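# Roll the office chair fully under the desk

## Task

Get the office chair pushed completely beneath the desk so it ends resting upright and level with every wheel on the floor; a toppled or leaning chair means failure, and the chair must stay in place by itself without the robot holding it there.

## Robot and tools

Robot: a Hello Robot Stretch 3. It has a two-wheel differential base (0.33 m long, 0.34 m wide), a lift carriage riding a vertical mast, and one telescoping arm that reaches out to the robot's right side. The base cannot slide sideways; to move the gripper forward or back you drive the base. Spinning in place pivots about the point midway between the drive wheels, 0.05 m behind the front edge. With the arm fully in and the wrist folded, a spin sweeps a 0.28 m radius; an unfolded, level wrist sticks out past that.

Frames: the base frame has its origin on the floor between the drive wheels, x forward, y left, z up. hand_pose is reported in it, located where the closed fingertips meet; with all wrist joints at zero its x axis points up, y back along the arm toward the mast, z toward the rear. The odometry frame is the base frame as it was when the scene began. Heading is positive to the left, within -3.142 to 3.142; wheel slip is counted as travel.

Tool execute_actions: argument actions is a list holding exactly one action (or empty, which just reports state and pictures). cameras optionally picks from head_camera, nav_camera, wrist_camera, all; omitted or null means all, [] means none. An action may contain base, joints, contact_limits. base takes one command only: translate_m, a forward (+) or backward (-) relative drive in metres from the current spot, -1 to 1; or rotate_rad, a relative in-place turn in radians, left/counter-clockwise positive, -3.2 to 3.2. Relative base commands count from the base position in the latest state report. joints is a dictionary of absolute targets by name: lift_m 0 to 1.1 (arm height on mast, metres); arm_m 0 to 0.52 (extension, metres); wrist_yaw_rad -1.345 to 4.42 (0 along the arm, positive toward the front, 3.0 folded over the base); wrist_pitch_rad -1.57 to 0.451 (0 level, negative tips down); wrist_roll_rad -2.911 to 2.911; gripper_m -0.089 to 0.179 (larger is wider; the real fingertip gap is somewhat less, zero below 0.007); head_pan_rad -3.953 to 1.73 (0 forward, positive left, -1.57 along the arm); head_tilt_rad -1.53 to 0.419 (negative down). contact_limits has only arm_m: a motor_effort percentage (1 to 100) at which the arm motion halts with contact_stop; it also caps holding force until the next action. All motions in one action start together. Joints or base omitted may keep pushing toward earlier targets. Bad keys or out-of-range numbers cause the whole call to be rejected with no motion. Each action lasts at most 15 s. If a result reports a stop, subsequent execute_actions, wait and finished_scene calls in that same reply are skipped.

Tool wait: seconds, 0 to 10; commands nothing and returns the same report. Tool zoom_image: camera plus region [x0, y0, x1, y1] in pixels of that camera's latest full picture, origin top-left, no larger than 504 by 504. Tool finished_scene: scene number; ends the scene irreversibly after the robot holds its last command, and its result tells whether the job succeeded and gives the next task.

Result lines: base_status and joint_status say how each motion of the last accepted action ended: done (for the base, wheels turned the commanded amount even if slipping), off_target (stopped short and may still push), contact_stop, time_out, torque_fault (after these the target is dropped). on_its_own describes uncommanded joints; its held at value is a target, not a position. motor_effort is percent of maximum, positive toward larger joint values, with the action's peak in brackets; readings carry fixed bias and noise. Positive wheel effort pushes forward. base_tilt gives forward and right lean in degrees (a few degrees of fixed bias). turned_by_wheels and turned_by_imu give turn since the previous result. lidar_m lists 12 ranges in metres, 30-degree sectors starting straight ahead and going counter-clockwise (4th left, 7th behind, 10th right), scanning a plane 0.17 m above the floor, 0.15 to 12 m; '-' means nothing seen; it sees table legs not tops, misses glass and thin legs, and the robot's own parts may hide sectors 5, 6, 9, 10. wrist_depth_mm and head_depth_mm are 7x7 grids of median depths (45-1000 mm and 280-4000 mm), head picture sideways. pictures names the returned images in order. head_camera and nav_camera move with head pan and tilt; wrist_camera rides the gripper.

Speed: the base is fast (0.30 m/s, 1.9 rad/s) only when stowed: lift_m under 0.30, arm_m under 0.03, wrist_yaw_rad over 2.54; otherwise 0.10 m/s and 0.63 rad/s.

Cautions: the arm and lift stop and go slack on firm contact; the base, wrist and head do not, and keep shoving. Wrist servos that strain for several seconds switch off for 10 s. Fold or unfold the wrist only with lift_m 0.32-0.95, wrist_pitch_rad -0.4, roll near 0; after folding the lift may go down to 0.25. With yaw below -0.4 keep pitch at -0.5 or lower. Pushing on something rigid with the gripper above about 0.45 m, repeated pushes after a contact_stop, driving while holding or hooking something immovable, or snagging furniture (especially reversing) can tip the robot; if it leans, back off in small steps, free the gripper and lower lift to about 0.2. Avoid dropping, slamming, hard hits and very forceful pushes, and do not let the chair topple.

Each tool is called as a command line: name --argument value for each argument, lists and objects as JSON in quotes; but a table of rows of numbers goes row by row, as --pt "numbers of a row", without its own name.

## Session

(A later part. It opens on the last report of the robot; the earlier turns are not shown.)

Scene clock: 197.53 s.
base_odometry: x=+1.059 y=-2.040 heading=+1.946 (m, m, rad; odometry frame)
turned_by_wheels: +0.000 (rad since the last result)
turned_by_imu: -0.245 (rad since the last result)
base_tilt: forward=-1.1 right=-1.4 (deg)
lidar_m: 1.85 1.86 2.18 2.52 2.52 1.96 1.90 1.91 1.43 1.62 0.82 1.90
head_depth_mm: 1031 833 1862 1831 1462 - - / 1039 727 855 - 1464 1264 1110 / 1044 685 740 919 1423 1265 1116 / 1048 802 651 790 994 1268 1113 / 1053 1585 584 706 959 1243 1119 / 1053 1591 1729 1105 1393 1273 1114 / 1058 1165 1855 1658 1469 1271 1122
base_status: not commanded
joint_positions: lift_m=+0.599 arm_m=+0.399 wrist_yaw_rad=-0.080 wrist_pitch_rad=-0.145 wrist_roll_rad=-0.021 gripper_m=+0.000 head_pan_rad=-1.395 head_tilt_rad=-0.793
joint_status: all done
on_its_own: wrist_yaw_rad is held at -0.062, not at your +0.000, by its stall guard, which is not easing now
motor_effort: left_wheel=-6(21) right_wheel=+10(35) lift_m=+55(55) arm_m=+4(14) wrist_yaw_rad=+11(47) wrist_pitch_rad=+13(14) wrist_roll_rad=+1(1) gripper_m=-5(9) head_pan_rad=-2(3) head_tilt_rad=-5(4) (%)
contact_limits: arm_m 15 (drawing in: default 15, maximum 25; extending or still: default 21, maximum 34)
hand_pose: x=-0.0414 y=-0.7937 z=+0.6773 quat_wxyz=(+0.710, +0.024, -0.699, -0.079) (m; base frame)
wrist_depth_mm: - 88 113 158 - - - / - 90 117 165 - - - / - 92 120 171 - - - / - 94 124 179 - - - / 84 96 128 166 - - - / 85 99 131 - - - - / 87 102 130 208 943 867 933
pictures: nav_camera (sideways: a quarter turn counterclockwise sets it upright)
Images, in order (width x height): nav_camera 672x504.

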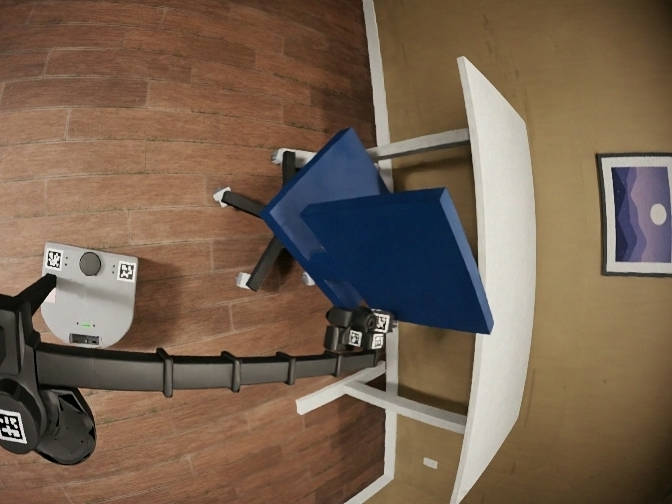

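execute_actions --actions '[{"joints":{"arm_m":0,"wrist_yaw_rad":0,"wrist_pitch_rad":-0.1}}]' --cameras '[]'

execute_actions --actions '[{"base":{"translate_m":0.25}}]' --cameras '["nav_camera"]'

Scene clock: 201.83 s.
base_odometry: x=+1.059 y=-2.040 heading=+1.946 (m, m, rad; odometry frame)
turned_by_wheels: +0.000 (rad since the last result)
turned_by_imu: +0.001 (rad since the last result)
base_tilt: forward=-0.9 right=-1.3 (deg)
lidar_m: 1.85 1.86 2.19 2.52 2.52 1.96 1.91 1.90 1.43 1.62 0.82 1.90
head_depth_mm: 1033 833 1879 1714 1456 1265 1146 / 1038 723 853 1636 1475 1280 1149 / 1044 695 739 920 1442 1275 1123 / 1052 801 653 788 999 1263 1116 / 1049 1592 584 708 953 1240 1110 / 1053 1593 1734 1110 1401 1266 1117 / 1055 1168 1866 1658 1475 1266 1120
base_status: not commanded
joint_positions: lift_m=+0.599 arm_m=+0.000 wrist_yaw_rad=+0.000 wrist_pitch_rad=-0.122 wrist_roll_rad=-0.021 gripper_m=+0.000 head_pan_rad=-1.395 head_tilt_rad=-0.793
joint_status: all done
motor_effort: left_wheel=+0(12) right_wheel=+0(21) lift_m=+56(56) arm_m=-2(3) wrist_yaw_rad=+0(29) wrist_pitch_rad=+6(13) wrist_roll_rad=+2(2) gripper_m=-3(6) head_pan_rad=-2(2) head_tilt_rad=-5(3) (%)
hand_pose: x=-0.0216 y=-0.3967 z=+0.6831 quat_wxyz=(+0.713, +0.044, -0.698, -0.043) (m; base frame)
wrist_depth_mm: 243 283 354 473 853 901 - / 245 289 362 485 - - - / 250 292 372 500 - - - / 259 301 387 553 - - - / 273 311 420 698 - - - / 462 478 454 - - - - / 415 396 424 939 987 927 949
pictures: none
No camera images: the call's "cameras" was empty. Leave "cameras" out to get every camera's image.

Scene clock: 205.47 s.
base_odometry: x=+0.968 y=-1.808 heading=+1.947 (m, m, rad; odometry frame)
turned_by_wheels: +0.000 (rad since the last result)
turned_by_imu: +0.002 (rad since the last result)
base_tilt: forward=-0.9 right=-1.3 (deg)
lidar_m: 1.60 1.62 1.91 2.57 2.58 2.20 2.14 2.15 1.54 0.77 1.13 1.83
head_depth_mm: 1029 831 544 702 1368 1232 1148 / 1035 834 1681 640 790 1266 1146 / 1043 836 1706 1107 955 1234 1122 / 1047 842 1801 1110 1346 1265 1109 / 1054 845 1701 1414 1422 1273 1117 / 1055 845 1793 1740 1470 1275 1119 / 1323 809 1801 1749 1475 1272 1117
base_status: done
joint_positions: lift_m=+0.599 arm_m=+0.000 wrist_yaw_rad=+0.000 wrist_pitch_rad=-0.122 wrist_roll_rad=-0.021 gripper_m=+0.000 head_pan_rad=-1.395 head_tilt_rad=-0.793
joint_status: not commanded
motor_effort: left_wheel=+0(5) right_wheel=-1(3) lift_m=+55(55) arm_m=-2(2) wrist_yaw_rad=-1(0) wrist_pitch_rad=+6(6) wrist_roll_rad=+1(1) gripper_m=-3(2) head_pan_rad=-2(3) head_tilt_rad=-6(4) (%)
hand_pose: x=-0.0216 y=-0.3967 z=+0.6831 quat_wxyz=(+0.713, +0.044, -0.698, -0.043) (m; base frame)
wrist_depth_mm: - 738 726 217 257 746 908 / - - - 227 273 - - / - - - 238 291 - - / - - - 251 307 - - / - - 664 692 368 - - / - 550 485 - 452 - - / - - 403 387 397 935 939
pictures: nav_camera (sideways: a quarter turn counterclockwise sets it upright)
Images, in order (width x height): nav_camera 672x504.

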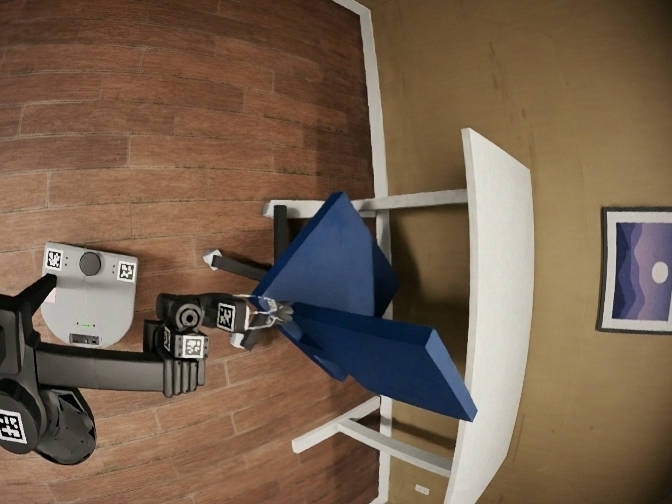

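execute_actions --actions '[{"base":{"translate_m":-0.04}}]' --cameras '[]'

execute_actions --actions '[{"joints":{"arm_m":0.35},"contact_limits":{"arm_m":15}}]' --cameras '["nav_camera"]'

Scene clock: 207.27 s.
base_odometry: x=+0.982 y=-1.845 heading=+1.947 (m, m, rad; odometry frame)
turned_by_wheels: +0.000 (rad since the last result)
turned_by_imu: +0.000 (rad since the last result)
base_tilt: forward=-1.0 right=-1.3 (deg)
lidar_m: 1.64 1.66 1.95 2.57 2.57 2.16 2.10 2.11 1.52 0.77 1.14 1.85
head_depth_mm: 1033 792 595 808 1432 1236 1147 / 1039 835 543 649 950 1250 1152 / 1043 837 1712 1078 911 1280 1126 / 1048 841 1798 1107 999 1218 1113 / 1045 845 1718 1115 1406 1267 1121 / 1056 845 1824 1743 1469 1273 1115 / 1300 846 1809 1749 1473 1269 1124
base_status: done
joint_positions: lift_m=+0.599 arm_m=+0.000 wrist_yaw_rad=+0.000 wrist_pitch_rad=-0.122 wrist_roll_rad=-0.021 gripper_m=+0.000 head_pan_rad=-1.395 head_tilt_rad=-0.793
joint_status: not commanded
motor_effort: left_wheel=+1(5) right_wheel=-1(5) lift_m=+56(55) arm_m=-2(2) wrist_yaw_rad=+0(1) wrist_pitch_rad=+6(6) wrist_roll_rad=+2(2) gripper_m=-3(2) head_pan_rad=-2(2) head_tilt_rad=-5(5) (%)
hand_pose: x=-0.0216 y=-0.3967 z=+0.6831 quat_wxyz=(+0.713, +0.044, -0.698, -0.043) (m; base frame)
wrist_depth_mm: - 718 712 219 328 864 957 / - - - 227 351 - - / - - - 236 373 - - / - - - 249 393 - - / - - 665 253 558 - - / - 528 498 - - - - / - 940 389 384 478 992 940
pictures: none
No camera images: the call's "cameras" was empty. Leave "cameras" out to get every camera's image.

Scene clock: 211.60 s.
base_odometry: x=+0.982 y=-1.845 heading=+1.947 (m, m, rad; odometry frame)
turned_by_wheels: +0.000 (rad since the last result)
turned_by_imu: +0.263 (rad since the last result)
base_tilt: forward=-1.1 right=-1.3 (deg)
lidar_m: 1.60 1.70 2.36 2.56 2.70 2.19 2.14 1.55 1.54 0.91 1.65 1.66
head_depth_mm: 1027 721 704 847 - - - / 1030 755 713 829 - 1236 1111 / 1034 834 1391 1164 1394 1266 1112 / 1324 837 1860 1732 1457 1264 1113 / 1431 1646 1933 1730 1469 1261 1115 / 1475 1712 1970 1750 1461 1266 1116 / 1517 1773 2009 1741 1467 1271 1118
base_status: not commanded
joint_positions: lift_m=+0.600 arm_m=+0.241 wrist_yaw_rad=+0.006 wrist_pitch_rad=-0.096 wrist_roll_rad=-0.023 gripper_m=+0.000 head_pan_rad=-1.395 head_tilt_rad=-0.795
joint_status: arm_m contact_stop (moved +0.241 of +0.350)
on_its_own: arm_m is slack since a contact_stop, until your next command for it (your +0.350 is given up)
motor_effort: left_wheel=+1(44) right_wheel=-2(57) lift_m=+49(56) arm_m=+0(15) wrist_yaw_rad=-3(28) wrist_pitch_rad=-1(37) wrist_roll_rad=+2(3) gripper_m=-2(5) head_pan_rad=-2(3) head_tilt_rad=-3(5) (%)
contact_limits: arm_m 15 (drawing in: default 15, maximum 25; extending or still: default 21, maximum 34)
hand_pose: x=-0.0200 y=-0.6391 z=+0.6899 quat_wxyz=(+0.715, +0.036, -0.698, -0.032) (m; base frame)
wrist_depth_mm: - - 150 150 155 159 164 / - - - 157 162 166 172 / - - - 162 169 174 181 / - - - 170 177 181 187 / - - - 175 184 191 198 / - - - - 195 202 209 / - - - 196 203 213 221
pictures: nav_camera (sideways: a quarter turn counterclockwise sets it upright)
Images, in order (width x height): nav_camera 672x504.

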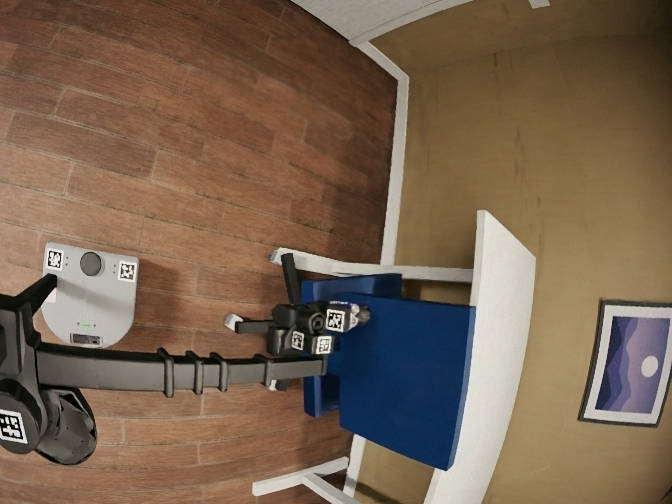

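execute_actions --actions '[{"joints":{"arm_m":0.05}}]' --cameras '[]'

execute_actions --actions '[{"base":{"rotate_rad":-0.45}}]' --cameras '[]'

execute_actions --actions '[{"base":{"translate_m":0.19}}]' --cameras '[]'

execute_actions --actions '[{"joints":{"arm_m":0.45},"contact_limits":{"arm_m":15}}]' --cameras '["nav_camera"]'

Scene clock: 214.57 s.
base_odometry: x=+0.982 y=-1.845 heading=+1.947 (m, m, rad; odometry frame)
turned_by_wheels: +0.000 (rad since the last result)
turned_by_imu: +0.000 (rad since the last result)
base_tilt: forward=-1.1 right=-1.4 (deg)
lidar_m: 1.61 1.70 2.37 2.57 2.70 2.19 2.14 1.54 1.54 0.91 1.64 1.65
head_depth_mm: 1018 720 702 849 1360 1270 - / 1032 756 714 857 1293 1233 - / 1037 834 1391 1172 1393 1261 1094 / 1319 835 1864 1737 1459 1264 1116 / 1426 1652 1954 1744 1465 1268 1119 / 1473 1695 1972 1751 1465 1266 1114 / 1513 1759 2013 1744 1469 1275 1121
base_status: not commanded
joint_positions: lift_m=+0.600 arm_m=+0.050 wrist_yaw_rad=+0.000 wrist_pitch_rad=-0.117 wrist_roll_rad=-0.023 gripper_m=+0.000 head_pan_rad=-1.395 head_tilt_rad=-0.795
joint_status: all done
motor_effort: left_wheel=+0(1) right_wheel=-1(2) lift_m=+49(49) arm_m=-2(2) wrist_yaw_rad=+0(3) wrist_pitch_rad=+5(5) wrist_roll_rad=+2(2) gripper_m=-2(2) head_pan_rad=-2(2) head_tilt_rad=-2(2) (%)
hand_pose: x=-0.0214 y=-0.4470 z=+0.6845 quat_wxyz=(+0.714, +0.042, -0.697, -0.041) (m; base frame)
wrist_depth_mm: - - 870 321 331 339 353 / - - - 336 341 355 373 / - - - 353 359 377 390 / - - - 366 374 391 404 / - - - 707 401 420 - / - - - - 429 450 496 / - - - 424 452 900 928
pictures: none
No camera images: the call's "cameras" was empty. Leave "cameras" out to get every camera's image.

Scene clock: 216.23 s.
base_odometry: x=+0.982 y=-1.845 heading=+1.497 (m, m, rad; odometry frame)
turned_by_wheels: -0.450 (rad since the last result)
turned_by_imu: -0.452 (rad since the last result)
base_tilt: forward=-0.9 right=-1.3 (deg)
lidar_m: 1.63 1.61 1.74 2.57 2.57 2.71 2.17 2.14 1.54 1.59 0.91 1.68
head_depth_mm: 1022 827 1956 1733 1455 1273 - / 1026 744 868 1613 1433 1286 - / 1034 723 817 1071 1438 1267 1091 / 1044 697 776 942 1397 1265 1115 / 1043 678 737 879 1375 1265 1116 / 1047 735 741 1209 1436 1265 1119 / 1045 800 1666 1735 1477 1271 1116
base_status: done
joint_positions: lift_m=+0.600 arm_m=+0.050 wrist_yaw_rad=+0.000 wrist_pitch_rad=-0.117 wrist_roll_rad=-0.023 gripper_m=+0.000 head_pan_rad=-1.395 head_tilt_rad=-0.795
joint_status: not commanded
motor_effort: left_wheel=+2(5) right_wheel=-3(5) lift_m=+49(49) arm_m=-2(2) wrist_yaw_rad=+0(0) wrist_pitch_rad=+5(5) wrist_roll_rad=+3(3) gripper_m=-2(2) head_pan_rad=-2(2) head_tilt_rad=-2(3) (%)
hand_pose: x=-0.0214 y=-0.4470 z=+0.6845 quat_wxyz=(+0.714, +0.042, -0.697, -0.041) (m; base frame)
wrist_depth_mm: 298 331 379 442 849 992 - / 306 336 389 461 - - - / 313 353 405 473 - - - / 321 365 415 498 - - - / 331 380 439 706 - - - / 564 506 462 - - - - / 419 418 472 - - 946 942
pictures: none
No camera images: the call's "cameras" was empty. Leave "cameras" out to get every camera's image.

Scene clock: 219.33 s.
base_odometry: x=+0.996 y=-1.655 heading=+1.497 (m, m, rad; odometry frame)
turned_by_wheels: +0.000 (rad since the last result)
turned_by_imu: +0.001 (rad since the last result)
base_tilt: forward=-1.0 right=-1.3 (deg)
lidar_m: 1.45 1.43 1.56 2.30 2.65 2.84 2.35 2.31 1.61 0.88 1.04 1.60
head_depth_mm: 1025 676 757 1046 1423 1272 - / 1027 723 713 885 1391 1285 - / 1033 724 672 826 1316 1269 1095 / 1039 763 1279 1045 1363 1266 1115 / 1044 763 1599 1505 1436 1268 1116 / 1048 733 1650 1747 1469 1265 1114 / 1172 768 1616 1748 1469 1271 1117
base_status: done
joint_positions: lift_m=+0.600 arm_m=+0.050 wrist_yaw_rad=+0.000 wrist_pitch_rad=-0.117 wrist_roll_rad=-0.023 gripper_m=+0.000 head_pan_rad=-1.395 head_tilt_rad=-0.795
joint_status: not commanded
motor_effort: left_wheel=+2(5) right_wheel=-2(3) lift_m=+49(49) arm_m=-2(2) wrist_yaw_rad=+0(0) wrist_pitch_rad=+5(5) wrist_roll_rad=+3(3) gripper_m=-3(2) head_pan_rad=-2(2) head_tilt_rad=-3(4) (%)
hand_pose: x=-0.0214 y=-0.4470 z=+0.6845 quat_wxyz=(+0.714, +0.042, -0.697, -0.041) (m; base frame)
wrist_depth_mm: 867 597 276 320 385 843 - / 913 618 285 337 404 - - / 939 672 298 348 433 - - / - - 307 372 446 - - / - - 320 360 642 - - / - - 496 - 555 - - / - - 395 425 934 954 980
pictures: none
No camera images: the call's "cameras" was empty. Leave "cameras" out to get every camera's image.

Scene clock: 224.20 s.
base_odometry: x=+0.996 y=-1.655 heading=+1.496 (m, m, rad; odometry frame)
turned_by_wheels: -0.001 (rad since the last result)
turned_by_imu: -0.214 (rad since the last result)
base_tilt: forward=-1.2 right=-1.4 (deg)
lidar_m: 1.57 1.46 1.50 1.90 2.63 2.67 2.35 2.28 2.31 1.60 0.89 1.53
head_depth_mm: 1018 1870 2070 - 1484 - - / 1025 771 910 1596 1459 1261 1111 / 1031 723 826 1077 1447 1260 1114 / 1037 690 750 905 1374 1267 1114 / 1041 729 686 813 1349 1269 1116 / 1044 734 1243 1105 1424 1261 1120 / 1046 733 1532 1615 1471 1269 1121
base_status: not commanded
joint_positions: lift_m=+0.600 arm_m=+0.449 wrist_yaw_rad=-0.075 wrist_pitch_rad=-0.154 wrist_roll_rad=-0.023 gripper_m=+0.000 head_pan_rad=-1.396 head_tilt_rad=-0.795
joint_status: all done
on_its_own: wrist_yaw_rad is held at -0.055, not at your +0.000, by its stall guard, which is not easing now; wrist_yaw_rad is at rest, and its effort (+14) is outside its rest range (-12 to +12)
motor_effort: left_wheel=-7(26) right_wheel=+12(53) lift_m=+49(49) arm_m=+5(13) wrist_yaw_rad=+14(26) wrist_pitch_rad=+15(21) wrist_roll_rad=+3(2) gripper_m=-4(6) head_pan_rad=-2(2) head_tilt_rad=-3(3) (%)
contact_limits: arm_m 15 (drawing in: default 15, maximum 25; extending or still: default 21, maximum 34)
hand_pose: x=-0.0401 y=-0.8431 z=+0.6751 quat_wxyz=(+0.711, +0.029, -0.698, -0.081) (m; base frame)
wrist_depth_mm: 84 94 116 - 824 - - / 86 97 120 - - - - / 88 99 124 - - - - / 90 102 129 - - - - / 92 105 134 166 - - - / 95 108 138 - - - - / 97 112 139 870 911 905 898
pictures: nav_camera (sideways: a quarter turn counterclockwise sets it upright)
Images, in order (width x height): nav_camera 672x504.

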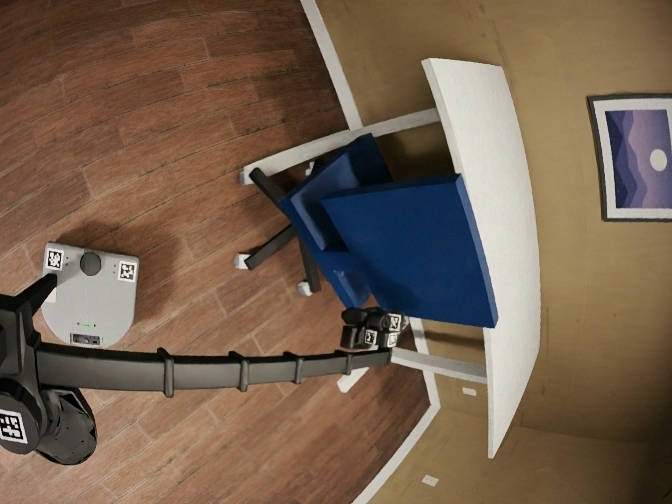

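execute_actions --actions '[{"joints":{"arm_m":0.0,"wrist_yaw_rad":0,"wrist_pitch_rad":-0.1}}]' --cameras '[]'

execute_actions --actions '[{"base":{"rotate_rad":-0.25},"joints":{"lift_m":0.2}}]' --cameras '[]'

execute_actions --actions '[{"base":{"translate_m":0.5},"joints":{"head_tilt_rad":-1.0}}]' --cameras '["nav_camera","wrist_camera"]'

Scene clock: 229.17 s.
base_odometry: x=+0.996 y=-1.655 heading=+1.497 (m, m, rad; odometry frame)
turned_by_wheels: +0.000 (rad since the last result)
turned_by_imu: +0.001 (rad since the last result)
base_tilt: forward=-1.0 right=-1.3 (deg)
lidar_m: 1.57 1.45 1.50 1.90 2.62 2.66 2.34 2.29 2.32 1.60 0.88 1.53
head_depth_mm: 1024 1879 2072 1738 1451 1260 1153 / 1027 768 935 1686 1474 1282 - / 1038 723 826 1068 1460 1288 1125 / 1041 690 749 902 1372 1261 1109 / 1045 731 683 812 1348 1265 1110 / 1046 733 1241 1114 1433 1269 1119 / 1047 734 1535 1612 1473 1268 1114
base_status: not commanded
joint_positions: lift_m=+0.600 arm_m=+0.000 wrist_yaw_rad=+0.000 wrist_pitch_rad=-0.122 wrist_roll_rad=-0.023 gripper_m=+0.000 head_pan_rad=-1.396 head_tilt_rad=-0.795
joint_status: all done
motor_effort: left_wheel=+0(13) right_wheel=-1(22) lift_m=+49(49) arm_m=-2(7) wrist_yaw_rad=+0(28) wrist_pitch_rad=+6(15) wrist_roll_rad=+2(2) gripper_m=-3(5) head_pan_rad=-2(2) head_tilt_rad=-3(2) (%)
hand_pose: x=-0.0216 y=-0.3967 z=+0.6833 quat_wxyz=(+0.714, +0.044, -0.697, -0.043) (m; base frame)
wrist_depth_mm: 292 339 407 527 945 - - / 298 346 421 545 - - - / 310 357 438 574 - - - / 324 364 454 - - - - / 345 388 492 703 - - - / 571 501 498 - - - - / 744 411 743 962 982 964 959
pictures: none
No camera images: the call's "cameras" was empty. Leave "cameras" out to get every camera's image.

Scene clock: 233.63 s.
base_odometry: x=+0.996 y=-1.655 heading=+1.247 (m, m, rad; odometry frame)
turned_by_wheels: -0.250 (rad since the last result)
turned_by_imu: -0.251 (rad since the last result)
base_tilt: forward=-1.1 right=-1.4 (deg)
lidar_m: 1.66 1.46 1.46 1.62 2.54 2.62 2.78 2.30 2.29 1.60 0.89 1.06
head_depth_mm: 1168 2453 2124 1723 1457 1261 1116 / 1090 1657 2067 1727 1457 1257 1110 / 1034 2038 2033 1728 1458 1277 1130 / 1038 825 970 1470 1465 1261 1112 / 1046 734 820 965 1418 1263 1116 / 1048 692 722 832 1000 1271 1120 / 1049 733 647 738 981 1236 1118
base_status: done
joint_positions: lift_m=+0.201 arm_m=+0.000 wrist_yaw_rad=+0.000 wrist_pitch_rad=-0.121 wrist_roll_rad=-0.023 gripper_m=+0.000 head_pan_rad=-1.396 head_tilt_rad=-0.795
joint_status: all done
motor_effort: left_wheel=+2(6) right_wheel=-3(6) lift_m=+14(44) arm_m=-2(2) wrist_yaw_rad=+0(0) wrist_pitch_rad=+6(6) wrist_roll_rad=+2(3) gripper_m=-3(2) head_pan_rad=-2(2) head_tilt_rad=-3(4) (%)
hand_pose: x=-0.0215 y=-0.3967 z=+0.2846 quat_wxyz=(+0.714, +0.043, -0.697, -0.043) (m; base frame)
wrist_depth_mm: 358 442 - - - - - / 533 - - - - - - / - - - - - - - / 966 - - - - - - / 552 727 724 856 852 777 756 / 565 557 620 - 611 584 558 / 487 404 483 474 472 465 462
pictures: none
No camera images: the call's "cameras" was empty. Leave "cameras" out to get every camera's image.

Scene clock: 239.90 s.
base_odometry: x=+1.156 y=-1.181 heading=+1.247 (m, m, rad; odometry frame)
turned_by_wheels: +0.000 (rad since the last result)
turned_by_imu: +0.003 (rad since the last result)
base_tilt: forward=-1.1 right=-1.3 (deg)
lidar_m: 1.24 1.15 1.14 1.28 2.01 3.00 3.16 2.62 1.66 0.73 0.73 1.12
head_depth_mm: 605 1872 618 919 1287 1182 1076 / 607 546 1069 937 1279 1185 - / 610 520 1078 959 1279 1200 - / 613 510 1059 1011 1288 1185 1101 / 615 512 475 1367 1326 1195 1085 / 618 513 1393 1478 1328 1197 1086 / 619 555 1396 1501 1326 1195 1092
base_status: done
joint_positions: lift_m=+0.201 arm_m=+0.000 wrist_yaw_rad=+0.000 wrist_pitch_rad=-0.121 wrist_roll_rad=-0.023 gripper_m=+0.000 head_pan_rad=-1.396 head_tilt_rad=-0.987
joint_status: all done
motor_effort: left_wheel=+2(7) right_wheel=-2(3) lift_m=+14(14) arm_m=-2(2) wrist_yaw_rad=+0(1) wrist_pitch_rad=+6(6) wrist_roll_rad=+2(2) gripper_m=-3(3) head_pan_rad=-2(2) head_tilt_rad=-8(30) (%)
hand_pose: x=-0.0215 y=-0.3967 z=+0.2846 quat_wxyz=(+0.714, +0.043, -0.697, -0.043) (m; base frame)
wrist_depth_mm: 365 294 251 256 267 459 - / 399 856 - 458 - - - / 416 865 - - - - - / 445 877 - - - - - / 723 783 805 661 689 780 752 / 585 537 571 - 436 412 577 / 487 436 476 464 476 381 464
pictures: nav_camera (sideways: a quarter turn counterclockwise sets it upright), wrist_camera
Images, in order (width x height): nav_camera 672x504, wrist_camera 644x364.

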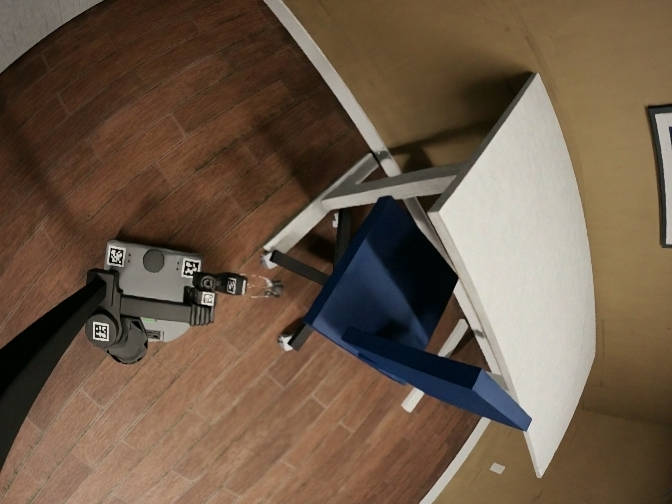

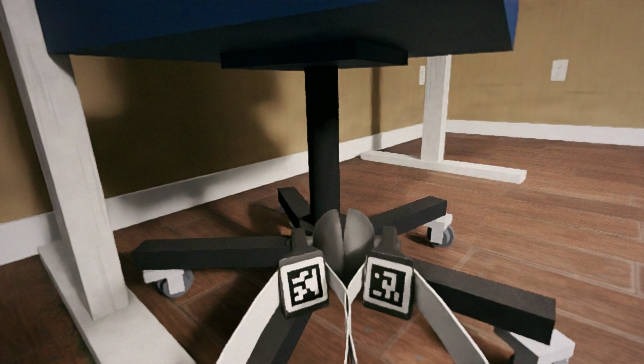

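Aligned on the column. Open the fingers to cradle it and push.

execute_actions --actions '[{"joints":{"arm_m":0.52,"gripper_m":0.12},"contact_limits":{"arm_m":25}}]' --cameras '["nav_camera","wrist_camera"]'

Scene clock: 244.47 s.
base_odometry: x=+1.156 y=-1.181 heading=+1.247 (m, m, rad; odometry frame)
turned_by_wheels: +0.000 (rad since the last result)
turned_by_imu: -0.012 (rad since the last result)
base_tilt: forward=-1.1 right=-1.3 (deg)
lidar_m: 1.23 1.15 1.15 1.27 1.98 3.00 3.21 2.62 1.69 0.75 0.73 1.13
head_depth_mm: 599 1861 1024 932 1283 1184 1079 / 602 1160 1063 935 1260 1190 - / 606 518 1072 969 1279 1187 - / 607 507 1052 1363 1299 1185 1095 / 611 509 1014 1375 1329 1195 1087 / 613 509 1065 1466 1328 1202 1087 / 615 546 1406 1488 1336 1200 1087
base_status: not commanded
joint_positions: lift_m=+0.200 arm_m=+0.272 wrist_yaw_rad=+0.000 wrist_pitch_rad=-0.120 wrist_roll_rad=-0.023 gripper_m=+0.120 head_pan_rad=-1.396 head_tilt_rad=-0.991
joint_status: arm_m contact_stop (moved +0.272 of +0.520); the others done
joint sent to its limit — the command would take arm_m past its upper limit, so that joint was sent only as far as its limit.
on_its_own: arm_m is slack since a contact_stop, until your next command for it (your +0.520 is given up)
motor_effort: left_wheel=+0(18) right_wheel=+0(27) lift_m=+29(33) arm_m=+0(29) wrist_yaw_rad=+1(1) wrist_pitch_rad=+6(7) wrist_roll_rad=+2(2) gripper_m=+0(81) head_pan_rad=-2(2) head_tilt_rad=-5(9) (%)
contact_limits: arm_m 25 (drawing in: default 15, maximum 25; extending or still: default 21, maximum 34)
hand_pose: x=-0.0215 y=-0.6688 z=+0.2844 quat_wxyz=(+0.714, +0.043, -0.697, -0.042) (m; base frame)
wrist_depth_mm: 216 166 142 147 154 286 311 / 597 702 838 216 - - - / 621 733 887 225 - - - / 623 744 954 240 - - - / 630 736 832 252 773 816 750 / 621 615 566 267 436 - 573 / 490 483 490 276 373 449 462
pictures: nav_camera (sideways: a quarter turn counterclockwise sets it upright), wrist_camera
Images, in order (width x height): nav_camera 672x504, wrist_camera 644x364.

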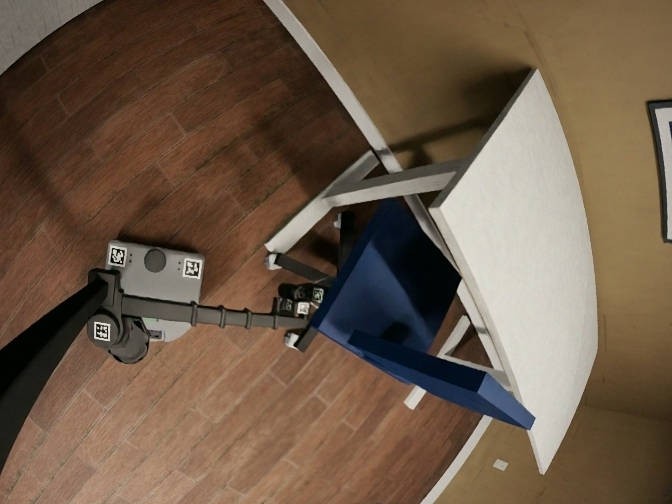

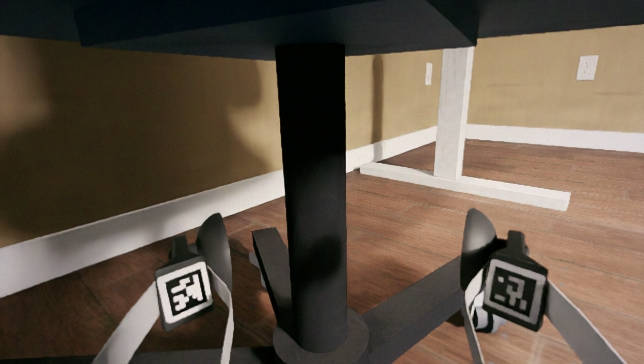

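execute_actions --actions '[{"joints":{"arm_m":0.45},"contact_limits":{"arm_m":34}}]' --cameras '["nav_camera"]'

Scene clock: 247.13 s.
base_odometry: x=+1.156 y=-1.181 heading=+1.246 (m, m, rad; odometry frame)
turned_by_wheels: -0.001 (rad since the last result)
turned_by_imu: -0.013 (rad since the last result)
base_tilt: forward=-1.0 right=-1.3 (deg)
lidar_m: 1.23 1.16 1.14 1.27 1.95 3.00 3.23 2.62 2.60 0.93 0.73 1.13
head_depth_mm: 600 1208 850 1380 1312 1177 1077 / 603 1162 1066 1002 1316 1195 - / 606 531 1097 1455 1319 1184 - / 610 508 1625 1483 1298 1188 1096 / 610 510 1607 1399 1323 1201 1083 / 613 511 983 1467 1326 1191 1087 / 614 539 1402 1505 1327 1197 1086
base_status: not commanded
joint_positions: lift_m=+0.200 arm_m=+0.448 wrist_yaw_rad=+0.000 wrist_pitch_rad=-0.119 wrist_roll_rad=-0.023 gripper_m=+0.120 head_pan_rad=-1.396 head_tilt_rad=-0.991
joint_status: all done
on_its_own: left_wheel is at rest, and its effort (-19) is outside its rest range (-18 to +18); right_wheel is at rest, and its effort (+30) is outside its rest range (-18 to +18)
motor_effort: left_wheel=-19(23) right_wheel=+30(30) lift_m=+30(30) arm_m=+13(24) wrist_yaw_rad=+0(2) wrist_pitch_rad=+6(6) wrist_roll_rad=+3(2) gripper_m=+0(0) head_pan_rad=-2(2) head_tilt_rad=-4(6) (%)
contact_limits: arm_m 34 (drawing in: default 15, maximum 25; extending or still: default 21, maximum 34)
hand_pose: x=-0.0214 y=-0.8448 z=+0.2845 quat_wxyz=(+0.714, +0.043, -0.697, -0.042) (m; base frame)
wrist_depth_mm: 234 239 200 165 155 163 257 / 529 633 769 - 221 - - / 549 642 780 - 232 - - / 555 641 849 - 245 - - / 572 660 821 790 259 817 767 / 571 618 594 541 274 - 573 / 498 484 486 330 282 446 457
pictures: nav_camera (sideways: a quarter turn counterclockwise sets it upright)
Images, in order (width x height): nav_camera 672x504.

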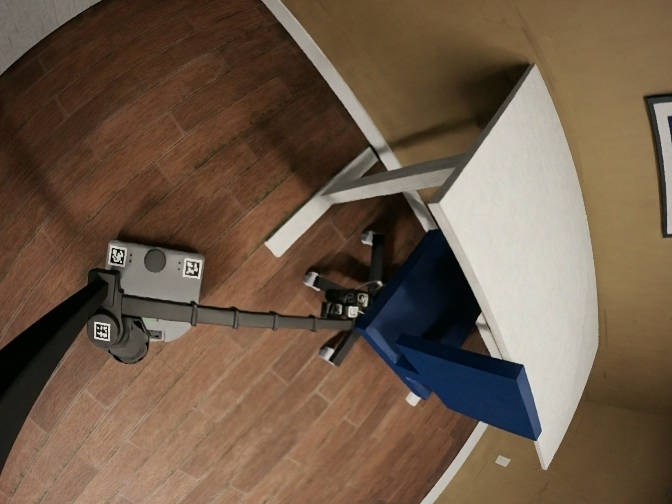

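execute_actions --actions '[{"joints":{"arm_m":0.0,"gripper_m":0}}]' --cameras '[]'

execute_actions --actions '[{"base":{"rotate_rad":1.28},"joints":{"lift_m":0.6,"head_tilt_rad":-0.8}}]' --cameras '[]'

execute_actions --actions '[{"base":{"translate_m":-0.715}}]' --cameras '[]'

execute_actions --actions '[{"base":{"rotate_rad":-0.36}}]' --cameras '["nav_camera"]'

Scene clock: 251.87 s.
base_odometry: x=+1.156 y=-1.181 heading=+1.247 (m, m, rad; odometry frame)
turned_by_wheels: +0.001 (rad since the last result)
turned_by_imu: +0.002 (rad since the last result)
base_tilt: forward=-1.0 right=-1.4 (deg)
lidar_m: 1.23 1.16 1.15 1.27 1.95 3.00 3.25 2.63 2.60 0.93 0.73 1.13
head_depth_mm: 600 1215 853 1383 1315 1183 1079 / 603 1162 1070 1412 1315 1178 - / 605 531 1097 1455 1318 1217 - / 607 508 1600 1474 1301 1193 1096 / 610 508 1595 1395 1321 1187 1081 / 614 511 1013 1470 1327 1196 1085 / 616 538 1410 1498 1325 1204 1090
base_status: not commanded
joint_positions: lift_m=+0.200 arm_m=+0.000 wrist_yaw_rad=+0.000 wrist_pitch_rad=-0.119 wrist_roll_rad=-0.023 gripper_m=+0.000 head_pan_rad=-1.396 head_tilt_rad=-0.991
joint_status: all done
motor_effort: left_wheel=+1(19) right_wheel=-1(30) lift_m=+30(29) arm_m=-2(10) wrist_yaw_rad=-1(0) wrist_pitch_rad=+6(6) wrist_roll_rad=+3(3) gripper_m=-2(80) head_pan_rad=-2(2) head_tilt_rad=-5(6) (%)
hand_pose: x=-0.0214 y=-0.3968 z=+0.2845 quat_wxyz=(+0.714, +0.043, -0.697, -0.042) (m; base frame)
wrist_depth_mm: 713 826 572 407 353 559 - / 409 867 - - - - - / 416 866 - - - - - / 431 881 - 971 - - - / 454 823 719 718 691 693 765 / 537 621 608 - 610 559 582 / 481 451 487 457 470 465 464
pictures: none
No camera images: the call's "cameras" was empty. Leave "cameras" out to get every camera's image.

Scene clock: 256.33 s.
base_odometry: x=+1.156 y=-1.181 heading=+2.527 (m, m, rad; odometry frame)
turned_by_wheels: +1.280 (rad since the last result)
turned_by_imu: +1.288 (rad since the last result)
base_tilt: forward=-1.0 right=-1.3 (deg)
lidar_m: 1.15 1.45 2.94 3.02 2.84 2.60 0.93 0.74 0.73 1.13 1.25 1.14
head_depth_mm: 977 1091 1251 1440 1438 1253 1146 / 1037 1170 1337 1570 1483 1288 - / 1105 1254 1458 1643 1451 1283 1118 / 1178 1352 1593 1725 1459 1257 1110 / 1268 1476 1772 1725 1456 1262 1114 / 1336 1504 1688 1729 1453 1258 1113 / 1230 1339 1487 1623 1460 1261 1118
base_status: done
joint_positions: lift_m=+0.599 arm_m=+0.000 wrist_yaw_rad=+0.000 wrist_pitch_rad=-0.119 wrist_roll_rad=-0.023 gripper_m=+0.000 head_pan_rad=-1.396 head_tilt_rad=-0.804
joint_status: all done
motor_effort: left_wheel=-2(6) right_wheel=+3(6) lift_m=+60(64) arm_m=-2(2) wrist_yaw_rad=+0(1) wrist_pitch_rad=+6(6) wrist_roll_rad=+3(2) gripper_m=-2(2) head_pan_rad=-2(2) head_tilt_rad=+2(25) (%)
hand_pose: x=-0.0214 y=-0.3968 z=+0.6835 quat_wxyz=(+0.714, +0.043, -0.697, -0.042) (m; base frame)
wrist_depth_mm: 862 - 956 854 775 706 647 / 882 - - 873 809 734 675 / 888 - - 928 819 738 692 / 920 - - - 889 786 706 / 925 - - - 914 833 746 / 920 - - - 932 838 758 / 891 - - - 967 869 818
pictures: none
No camera images: the call's "cameras" was empty. Leave "cameras" out to get every camera's image.

Scene clock: 264.43 s.
base_odometry: x=+1.739 y=-1.594 heading=+2.526 (m, m, rad; odometry frame)
turned_by_wheels: -0.001 (rad since the last result)
turned_by_imu: -0.088 (rad since the last result)
base_tilt: forward=-2.2 right=-3.1 (deg)
lidar_m: 1.83 2.17 3.32 3.12 2.20 1.92 0.94 0.43 0.87 0.88 0.56 1.83
head_depth_mm: 750 777 586 471 393 337 295 / 787 787 589 474 394 338 296 / 832 790 592 474 394 339 301 / 876 796 596 476 396 339 314 / 929 802 598 477 397 340 1112 / 990 1093 601 479 399 355 1119 / 1057 1236 605 481 400 1224 1137
base_status: translate_m off_target (by the wheels' count: -0.7148 of -0.7150)
joint_positions: lift_m=+0.600 arm_m=+0.000 wrist_yaw_rad=+0.000 wrist_pitch_rad=-0.119 wrist_roll_rad=-0.022 gripper_m=+0.000 head_pan_rad=-1.396 head_tilt_rad=-0.799
joint_status: not commanded
on_its_own: left_wheel is at rest, and its effort (-46) is outside its rest range (-18 to +18)
motor_effort: left_wheel=-46(75) right_wheel=-1(34) lift_m=+43(60) arm_m=-2(2) wrist_yaw_rad=+0(2) wrist_pitch_rad=+5(6) wrist_roll_rad=+2(2) gripper_m=-3(3) head_pan_rad=-2(1) head_tilt_rad=+0(3) (%)
hand_pose: x=-0.0215 y=-0.3967 z=+0.6841 quat_wxyz=(+0.714, +0.043, -0.698, -0.042) (m; base frame)
wrist_depth_mm: 288 728 641 604 560 516 482 / 287 746 699 625 576 535 508 / 294 780 737 659 597 552 507 / 308 368 784 690 636 574 527 / 325 367 809 731 657 602 553 / - 376 847 - 665 621 582 / - 379 922 800 730 639 587
pictures: none
No camera images: the call's "cameras" was empty. Leave "cameras" out to get every camera's image.

Scene clock: 267.60 s.
base_odometry: x=+1.739 y=-1.594 heading=+2.166 (m, m, rad; odometry frame)
turned_by_wheels: -0.360 (rad since the last result)
turned_by_imu: -0.347 (rad since the last result)
base_tilt: forward=-1.0 right=-1.3 (deg)
lidar_m: 1.82 1.86 2.47 3.26 2.49 2.03 1.93 0.44 0.92 0.87 0.55 0.56
head_depth_mm: 706 718 554 451 379 328 292 / 720 721 556 451 380 329 292 / 733 724 557 453 380 328 292 / 745 726 559 452 381 329 292 / 757 729 559 454 382 330 293 / 772 730 560 455 382 330 294 / 784 732 562 456 383 331 293
base_status: done
joint_positions: lift_m=+0.600 arm_m=+0.000 wrist_yaw_rad=+0.000 wrist_pitch_rad=-0.119 wrist_roll_rad=-0.022 gripper_m=+0.000 head_pan_rad=-1.396 head_tilt_rad=-0.797
joint_status: not commanded
motor_effort: left_wheel=+1(40) right_wheel=-1(33) lift_m=+42(42) arm_m=-1(2) wrist_yaw_rad=+0(0) wrist_pitch_rad=+5(6) wrist_roll_rad=+2(2) gripper_m=-2(2) head_pan_rad=-1(2) head_tilt_rad=-2(1) (%)
hand_pose: x=-0.0215 y=-0.3967 z=+0.6841 quat_wxyz=(+0.714, +0.043, -0.698, -0.042) (m; base frame)
wrist_depth_mm: 548 557 560 558 553 555 555 / 576 568 577 573 579 585 589 / 601 594 602 606 595 612 609 / 629 631 643 625 640 639 641 / 654 655 662 650 663 684 690 / 685 694 707 - 698 711 706 / 724 736 725 749 740 750 751
pictures: nav_camera (sideways: a quarter turn counterclockwise sets it upright)
Images, in order (width x height): nav_camera 672x504.

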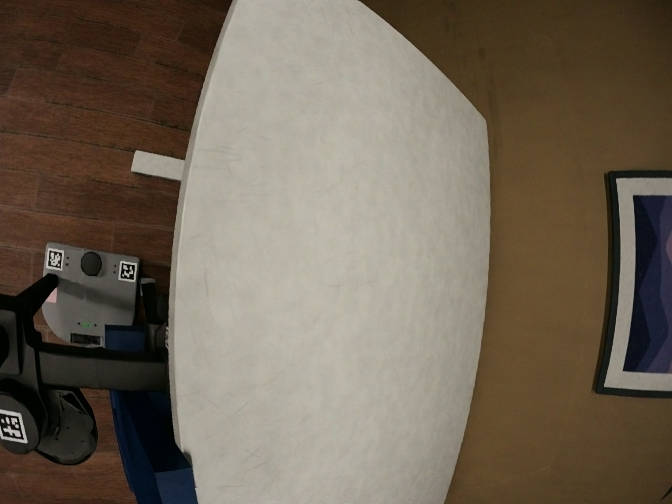

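execute_actions --actions '[{"base":{"rotate_rad":0.4}}]' --cameras '[]'

execute_actions --actions '[{"base":{"translate_m":0.7}}]' --cameras '[]'

execute_actions --actions '[{"base":{"rotate_rad":-0.75}}]' --cameras '[]'

execute_actions --actions '[{"base":{"translate_m":-0.8}}]' --cameras '[]'

execute_actions --actions '[{"base":{"rotate_rad":0.36}}]' --cameras '["nav_camera"]'

Scene clock: 269.43 s.
base_odometry: x=+1.739 y=-1.594 heading=+2.564 (m, m, rad; odometry frame)
turned_by_wheels: +0.399 (rad since the last result)
turned_by_imu: +0.229 (rad since the last result)
base_tilt: forward=-1.1 right=-1.3 (deg)
lidar_m: 1.84 2.06 3.25 3.28 2.34 1.91 1.90 0.43 0.87 0.86 0.57 1.50
head_depth_mm: 705 723 557 453 380 329 292 / 732 727 559 453 381 329 292 / 764 728 560 454 381 329 293 / 795 732 561 454 382 329 293 / 833 733 562 455 383 330 296 / 868 736 563 456 383 330 301 / 912 736 564 457 384 331 1065
base_status: rotate_rad off_target (by the wheels' count: +0.3988 of +0.4000)
joint_positions: lift_m=+0.600 arm_m=+0.000 wrist_yaw_rad=+0.000 wrist_pitch_rad=-0.119 wrist_roll_rad=-0.022 gripper_m=+0.000 head_pan_rad=-1.396 head_tilt_rad=-0.795
joint_status: not commanded
on_its_own: left_wheel is at rest, and its effort (-36) is outside its rest range (-18 to +18)
motor_effort: left_wheel=-36(66) right_wheel=+12(20) lift_m=+42(43) arm_m=-1(2) wrist_yaw_rad=+1(3) wrist_pitch_rad=+5(6) wrist_roll_rad=+2(2) gripper_m=-2(3) head_pan_rad=-2(2) head_tilt_rad=-4(3) (%)
hand_pose: x=-0.0215 y=-0.3967 z=+0.6841 quat_wxyz=(+0.714, +0.043, -0.698, -0.042) (m; base frame)
wrist_depth_mm: 674 626 591 561 534 502 485 / 700 666 617 579 557 533 494 / 728 696 659 617 589 551 527 / 782 738 696 645 610 566 545 / 798 781 721 674 629 605 560 / 346 844 778 - 651 624 586 / 349 907 841 771 712 652 608
pictures: none
No camera images: the call's "cameras" was empty. Leave "cameras" out to get every camera's image.

Scene clock: 277.40 s.
base_odometry: x=+1.153 y=-1.212 heading=+2.564 (m, m, rad; odometry frame)
turned_by_wheels: -0.001 (rad since the last result)
turned_by_imu: -1.371 (rad since the last result)
base_tilt: forward=-1.0 right=-1.4 (deg)
lidar_m: 0.85 1.05 1.40 1.41 1.77 3.28 3.33 2.56 2.35 0.82 0.92 0.39
head_depth_mm: 1025 722 555 452 904 1241 1151 / 1032 723 558 453 381 1212 - / 1034 727 560 453 382 329 300 / 1039 729 559 454 381 329 290 / 1023 732 560 455 383 330 293 / 943 734 562 456 383 330 293 / 879 735 565 457 384 331 294
base_status: translate_m off_target (by the wheels' count: +0.6998 of +0.7000)
joint_positions: lift_m=+0.600 arm_m=+0.000 wrist_yaw_rad=+0.000 wrist_pitch_rad=-0.119 wrist_roll_rad=-0.022 gripper_m=+0.000 head_pan_rad=-1.396 head_tilt_rad=-0.795
joint_status: not commanded
on_its_own: right_wheel is at rest, and its effort (+39) is outside its rest range (-18 to +18)
motor_effort: left_wheel=+10(30) right_wheel=+39(74) lift_m=+42(42) arm_m=-1(1) wrist_yaw_rad=+0(4) wrist_pitch_rad=+5(6) wrist_roll_rad=+1(2) gripper_m=-2(2) head_pan_rad=-2(2) head_tilt_rad=-3(3) (%)
hand_pose: x=-0.0215 y=-0.3967 z=+0.6841 quat_wxyz=(+0.714, +0.043, -0.698, -0.042) (m; base frame)
wrist_depth_mm: 612 721 832 751 929 324 - / 623 785 - - - 289 - / 638 792 - - - 303 - / 640 816 - - - 317 - / 661 822 - 698 652 510 - / 676 852 524 - 496 - - / 669 844 - 450 396 902 982
pictures: none
No camera images: the call's "cameras" was empty. Leave "cameras" out to get every camera's image.

Scene clock: 279.53 s.
base_odometry: x=+1.153 y=-1.212 heading=+1.814 (m, m, rad; odometry frame)
turned_by_wheels: -0.750 (rad since the last result)
turned_by_imu: -0.754 (rad since the last result)
base_tilt: forward=-1.1 right=-1.2 (deg)
lidar_m: 0.40 0.39 0.92 1.41 1.40 1.55 2.40 3.29 2.80 2.36 0.82 1.05
head_depth_mm: 2132 2450 2108 1730 1459 1263 1146 / 2101 2408 2132 1726 1477 1287 - / 2073 2364 2115 1739 1459 1285 1122 / 2022 2334 2144 1748 1460 1268 1114 / 2011 2252 2009 885 1001 1264 1113 / 1088 704 582 469 392 341 301 / 1051 734 563 457 384 331 294
base_status: done
joint_positions: lift_m=+0.600 arm_m=+0.000 wrist_yaw_rad=+0.000 wrist_pitch_rad=-0.119 wrist_roll_rad=-0.022 gripper_m=+0.000 head_pan_rad=-1.396 head_tilt_rad=-0.795
joint_status: not commanded
motor_effort: left_wheel=+2(10) right_wheel=-3(32) lift_m=+42(42) arm_m=-1(1) wrist_yaw_rad=+1(0) wrist_pitch_rad=+6(6) wrist_roll_rad=+2(2) gripper_m=-2(2) head_pan_rad=-2(2) head_tilt_rad=-3(4) (%)
hand_pose: x=-0.0215 y=-0.3967 z=+0.6841 quat_wxyz=(+0.714, +0.043, -0.698, -0.042) (m; base frame)
wrist_depth_mm: 290 860 - - - - - / 285 587 - - - - - / 296 535 - - - - - / 311 497 - - - - - / 594 509 - - - - - / 497 525 - - - - - / 399 436 - - - 958 955
pictures: none
No camera images: the call's "cameras" was empty. Leave "cameras" out to get every camera's image.

Scene clock: 288.67 s.
base_odometry: x=+1.346 y=-1.988 heading=+1.814 (m, m, rad; odometry frame)
turned_by_wheels: +0.000 (rad since the last result)
turned_by_imu: -0.005 (rad since the last result)
base_tilt: forward=-1.1 right=-1.3 (deg)
lidar_m: 1.18 1.58 1.39 1.12 1.13 1.23 1.89 2.54 2.80 2.62 2.64 1.46
head_depth_mm: 2301 2517 2118 1725 1465 1257 1149 / 2355 2600 2123 1732 1478 1287 - / 2302 2567 2147 1738 1465 1290 1120 / 2288 2573 2133 1736 1468 1260 1115 / 2267 2527 2138 1732 1462 1261 1114 / 2221 2480 2153 1745 1479 1267 1117 / 2198 2458 2161 1747 1467 1269 1115
base_status: done
joint_positions: lift_m=+0.600 arm_m=+0.000 wrist_yaw_rad=+0.000 wrist_pitch_rad=-0.119 wrist_roll_rad=-0.022 gripper_m=+0.000 head_pan_rad=-1.396 head_tilt_rad=-0.795
joint_status: not commanded
motor_effort: left_wheel=+2(3) right_wheel=-2(6) lift_m=+42(42) arm_m=-1(1) wrist_yaw_rad=+0(1) wrist_pitch_rad=+5(6) wrist_roll_rad=+2(2) gripper_m=-2(3) head_pan_rad=-1(2) head_tilt_rad=-3(3) (%)
hand_pose: x=-0.0215 y=-0.3967 z=+0.6841 quat_wxyz=(+0.714, +0.043, -0.698, -0.042) (m; base frame)
wrist_depth_mm: - - - - - - - / - - - - - - - / - - - - - - - / - - - - - - - / - - - - - - - / - - - - - - - / - - - - - 954 989
pictures: none
No camera images: the call's "cameras" was empty. Leave "cameras" out to get every camera's image.

Scene clock: 290.20 s.
base_odometry: x=+1.346 y=-1.988 heading=+2.174 (m, m, rad; odometry frame)
turned_by_wheels: +0.360 (rad since the last result)
turned_by_imu: +0.362 (rad since the last result)
base_tilt: forward=-1.0 right=-1.3 (deg)
lidar_m: 1.18 1.63 1.16 1.11 1.16 1.56 2.55 2.64 2.62 2.64 1.46 1.18
head_depth_mm: 2181 2442 2130 1725 1447 1258 1153 / 2226 2494 2116 1730 1479 1282 - / 2281 2563 2143 1727 1465 1289 1122 / 2348 2570 2125 1735 1460 1261 1114 / 2384 2615 2147 1747 1467 1268 1113 / 2423 2665 2146 1742 1472 1270 1119 / 2364 1334 1516 1691 1467 1272 1117
base_status: done
joint_positions: lift_m=+0.600 arm_m=+0.000 wrist_yaw_rad=+0.000 wrist_pitch_rad=-0.119 wrist_roll_rad=-0.022 gripper_m=+0.000 head_pan_rad=-1.396 head_tilt_rad=-0.795
joint_status: not commanded
motor_effort: left_wheel=-2(6) right_wheel=+2(6) lift_m=+42(42) arm_m=-1(1) wrist_yaw_rad=+0(1) wrist_pitch_rad=+6(6) wrist_roll_rad=+2(2) gripper_m=-2(2) head_pan_rad=-1(2) head_tilt_rad=-3(3) (%)
hand_pose: x=-0.0215 y=-0.3967 z=+0.6841 quat_wxyz=(+0.714, +0.043, -0.698, -0.042) (m; base frame)
wrist_depth_mm: 850 - - - - - - / 861 - - - - - - / 854 - - - - - - / 884 - - - - - - / - - - - - - - / - - - - - - - / - 960 - - - 954 981
pictures: nav_camera (sideways: a quarter turn counterclockwise sets it upright)
Images, in order (width x height): nav_camera 672x504.

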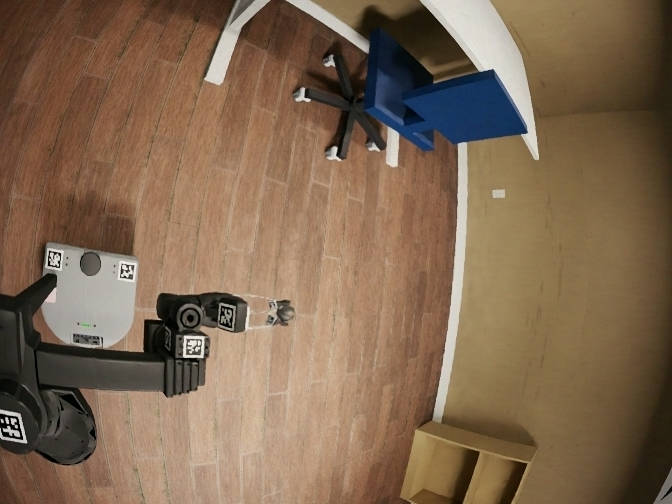

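execute_actions --actions '[{"base":{"rotate_rad":-1.35}}]' --cameras '[]'

execute_actions --actions '[{"base":{"translate_m":1.0}}]' --cameras '[]'

execute_actions --actions '[{"base":{"rotate_rad":3.15}}]' --cameras '["nav_camera"]'

Scene clock: 293.50 s.
base_odometry: x=+1.346 y=-1.988 heading=+0.824 (m, m, rad; odometry frame)
turned_by_wheels: -1.350 (rad since the last result)
turned_by_imu: -1.358 (rad since the last result)
base_tilt: forward=-1.0 right=-1.3 (deg)
lidar_m: 2.64 1.46 1.18 1.59 1.33 1.11 1.12 1.26 2.05 2.53 2.87 2.62
head_depth_mm: 2146 2418 2114 1725 1457 1255 1148 / 2206 2460 2134 1725 1473 1285 - / 2321 2532 2119 1727 1457 1284 1123 / 2431 2665 2134 1740 1459 1260 1114 / 3122 2758 2148 1740 1471 1262 1119 / 3325 2755 2144 1751 1468 1265 1112 / 3220 2782 2154 1744 1467 1265 1120
base_status: done
joint_positions: lift_m=+0.600 arm_m=+0.000 wrist_yaw_rad=+0.000 wrist_pitch_rad=-0.119 wrist_roll_rad=-0.022 gripper_m=+0.000 head_pan_rad=-1.396 head_tilt_rad=-0.795
joint_status: not commanded
motor_effort: left_wheel=+2(5) right_wheel=-3(6) lift_m=+42(43) arm_m=-1(2) wrist_yaw_rad=-1(0) wrist_pitch_rad=+6(6) wrist_roll_rad=+2(2) gripper_m=-2(2) head_pan_rad=-1(2) head_tilt_rad=-3(3) (%)
hand_pose: x=-0.0215 y=-0.3967 z=+0.6841 quat_wxyz=(+0.714, +0.043, -0.698, -0.042) (m; base frame)
wrist_depth_mm: - - - - - - - / - - - - - - - / - - - - - - - / - - - - - - - / - - - - - - - / - - - - - - - / - - - - - 937 963
pictures: none
No camera images: the call's "cameras" was empty. Leave "cameras" out to get every camera's image.

Scene clock: 304.70 s.
base_odometry: x=+2.025 y=-1.254 heading=+0.824 (m, m, rad; odometry frame)
turned_by_wheels: +0.000 (rad since the last result)
turned_by_imu: +0.007 (rad since the last result)
base_tilt: forward=-1.2 right=-1.3 (deg)
lidar_m: 1.67 1.11 0.77 1.38 1.55 2.09 2.07 2.36 2.77 2.76 1.94 1.67
head_depth_mm: 2386 2525 2113 1719 1452 1258 1154 / 2937 2777 2135 1734 1477 1287 - / 3036 2758 2122 1737 1463 1290 1120 / 3146 2782 2147 1742 1465 1262 1110 / 2760 2564 2142 1740 1466 1265 1118 / 2128 2407 2136 1744 1470 1268 1115 / 1904 2097 2063 1739 1472 1270 1117
base_status: done
joint_positions: lift_m=+0.600 arm_m=+0.000 wrist_yaw_rad=+0.000 wrist_pitch_rad=-0.119 wrist_roll_rad=-0.022 gripper_m=+0.000 head_pan_rad=-1.396 head_tilt_rad=-0.795
joint_status: not commanded
motor_effort: left_wheel=+1(7) right_wheel=-2(2) lift_m=+42(42) arm_m=-2(1) wrist_yaw_rad=+0(0) wrist_pitch_rad=+6(6) wrist_roll_rad=+2(2) gripper_m=-3(2) head_pan_rad=-2(1) head_tilt_rad=-4(3) (%)
hand_pose: x=-0.0215 y=-0.3967 z=+0.6841 quat_wxyz=(+0.714, +0.043, -0.698, -0.042) (m; base frame)
wrist_depth_mm: - - - - - - - / - - - - - - - / - - - - - - - / - - - - - - - / - - - - - - - / - - - - - - - / - - - - - 987 971
pictures: none
No camera images: the call's "cameras" was empty. Leave "cameras" out to get every camera's image.

Scene clock: 310.63 s.
base_odometry: x=+2.025 y=-1.254 heading=-2.309 (m, m, rad; odometry frame)
turned_by_wheels: +3.150 (rad since the last result)
turned_by_imu: +3.169 (rad since the last result)
base_tilt: forward=-1.0 right=-1.3 (deg)
lidar_m: 2.07 2.37 2.77 2.76 1.98 1.67 1.66 1.10 0.77 1.38 1.12 2.09
head_depth_mm: 1026 722 569 666 868 1215 1140 / 1031 723 1541 1604 927 1296 - / 1040 724 1669 1727 1458 1283 1118 / 1040 729 1772 1721 1462 1261 1108 / 1045 764 1388 1612 1468 1273 1119 / 1049 798 1972 1757 1461 1270 1114 / 1483 842 2070 1748 1466 1271 1118
base_status: done
joint_positions: lift_m=+0.600 arm_m=+0.000 wrist_yaw_rad=+0.000 wrist_pitch_rad=-0.119 wrist_roll_rad=-0.022 gripper_m=+0.000 head_pan_rad=-1.396 head_tilt_rad=-0.795
joint_status: not commanded
motor_effort: left_wheel=-2(7) right_wheel=+2(6) lift_m=+42(42) arm_m=-2(1) wrist_yaw_rad=+1(1) wrist_pitch_rad=+5(6) wrist_roll_rad=+2(2) gripper_m=-2(2) head_pan_rad=-2(2) head_tilt_rad=-4(3) (%)
hand_pose: x=-0.0215 y=-0.3967 z=+0.6841 quat_wxyz=(+0.714, +0.043, -0.698, -0.042) (m; base frame)
wrist_depth_mm: - 726 659 611 259 244 229 / - - - - 272 253 238 / - - - - 285 265 248 / - - - - 296 278 257 / - - - - 309 288 268 / - - - - 448 428 278 / - - 946 945 382 354 296
pictures: nav_camera (sideways: a quarter turn counterclockwise sets it upright)
Images, in order (width x height): nav_camera 672x504.

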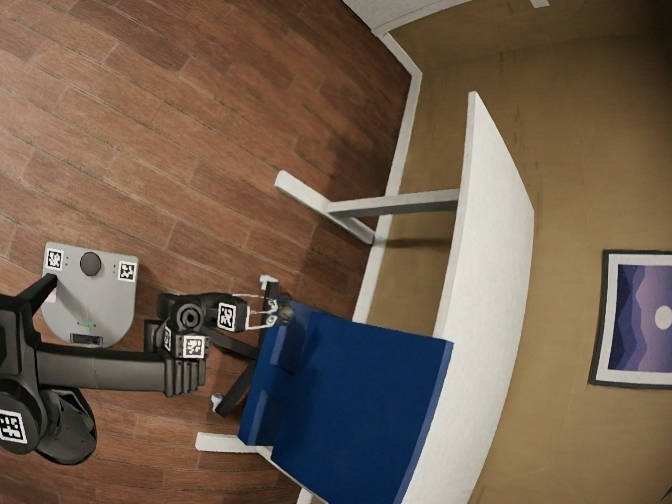

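execute_actions --actions '[{"base":{"translate_m":-0.24}}]' --cameras '[]'

execute_actions --actions '[{"joints":{"arm_m":0.3},"contact_limits":{"arm_m":15}}]' --cameras '["nav_camera"]'

Scene clock: 314.30 s.
base_odometry: x=+2.186 y=-1.077 heading=-2.309 (m, m, rad; odometry frame)
turned_by_wheels: +0.000 (rad since the last result)
turned_by_imu: -0.001 (rad since the last result)
base_tilt: forward=-1.0 right=-1.3 (deg)
lidar_m: 2.30 2.63 2.82 2.48 1.71 1.44 1.43 1.59 0.94 0.72 1.23 2.32
head_depth_mm: 1026 722 531 597 723 1166 1148 / 1033 724 553 641 772 1266 - / 1041 728 572 686 873 1218 1124 / 1043 729 611 742 974 1269 1113 / 1044 730 1735 1705 1467 1266 1116 / 1047 736 1794 1658 1466 1269 1121 / 1054 768 2008 1751 1469 1272 1111
base_status: done
joint_positions: lift_m=+0.600 arm_m=+0.000 wrist_yaw_rad=+0.000 wrist_pitch_rad=-0.119 wrist_roll_rad=-0.022 gripper_m=+0.000 head_pan_rad=-1.396 head_tilt_rad=-0.795
joint_status: not commanded
motor_effort: left_wheel=-2(6) right_wheel=+2(3) lift_m=+42(42) arm_m=-1(2) wrist_yaw_rad=+1(0) wrist_pitch_rad=+6(6) wrist_roll_rad=+2(1) gripper_m=-2(2) head_pan_rad=-2(2) head_tilt_rad=-3(4) (%)
hand_pose: x=-0.0215 y=-0.3967 z=+0.6841 quat_wxyz=(+0.714, +0.043, -0.698, -0.042) (m; base frame)
wrist_depth_mm: 690 266 246 230 216 202 191 / - 285 258 239 224 209 197 / - 295 273 250 232 218 206 / - 313 287 264 246 229 213 / - 335 306 279 254 239 223 / - - 471 - 263 249 235 / - 939 395 315 382 378 633
pictures: none
No camera images: the call's "cameras" was empty. Leave "cameras" out to get every camera's image.

Scene clock: 317.03 s.
base_odometry: x=+2.186 y=-1.077 heading=-2.309 (m, m, rad; odometry frame)
turned_by_wheels: +0.000 (rad since the last result)
turned_by_imu: -0.016 (rad since the last result)
base_tilt: forward=-1.1 right=-1.3 (deg)
lidar_m: 2.31 2.62 2.83 2.82 1.72 1.43 1.43 1.60 0.94 0.72 1.23 2.32
head_depth_mm: 1026 720 530 598 722 859 - / 1035 724 550 637 764 - 1072 / 1040 729 570 683 852 1197 1105 / 1040 728 605 735 976 1267 1119 / 1044 732 666 1651 1424 1264 1113 / 1047 733 1843 1658 1463 1270 1116 / 1052 770 1954 1752 1464 1272 1121
base_status: not commanded
joint_positions: lift_m=+0.600 arm_m=+0.087 wrist_yaw_rad=+0.009 wrist_pitch_rad=-0.116 wrist_roll_rad=-0.022 gripper_m=+0.000 head_pan_rad=-1.396 head_tilt_rad=-0.795
joint_status: arm_m contact_stop (moved +0.086 of +0.300)
on_its_own: arm_m is slack since a contact_stop, until your next command for it (your +0.300 is given up)
motor_effort: left_wheel=+1(14) right_wheel=-3(3) lift_m=+42(42) arm_m=+0(15) wrist_yaw_rad=-6(13) wrist_pitch_rad=+5(16) wrist_roll_rad=+2(1) gripper_m=-4(5) head_pan_rad=-1(2) head_tilt_rad=-3(4) (%)
contact_limits: arm_m 15 (drawing in: default 15, maximum 25; extending or still: default 21, maximum 34)
hand_pose: x=-0.0192 y=-0.4833 z=+0.6849 quat_wxyz=(+0.714, +0.045, -0.698, -0.038) (m; base frame)
wrist_depth_mm: 187 175 162 151 141 132 125 / 198 183 169 157 147 137 129 / 209 194 178 164 153 143 135 / 223 206 187 171 160 149 140 / 242 217 198 184 167 155 146 / 260 232 212 - 171 164 152 / - 379 224 203 189 172 159
pictures: nav_camera (sideways: a quarter turn counterclockwise sets it upright)
Images, in order (width x height): nav_camera 672x504.

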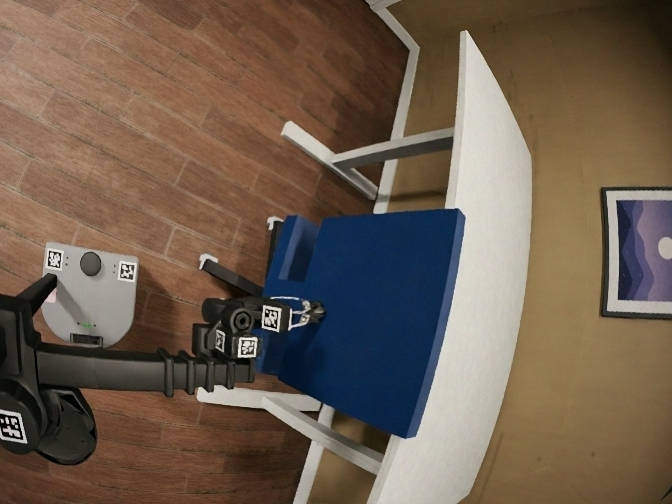

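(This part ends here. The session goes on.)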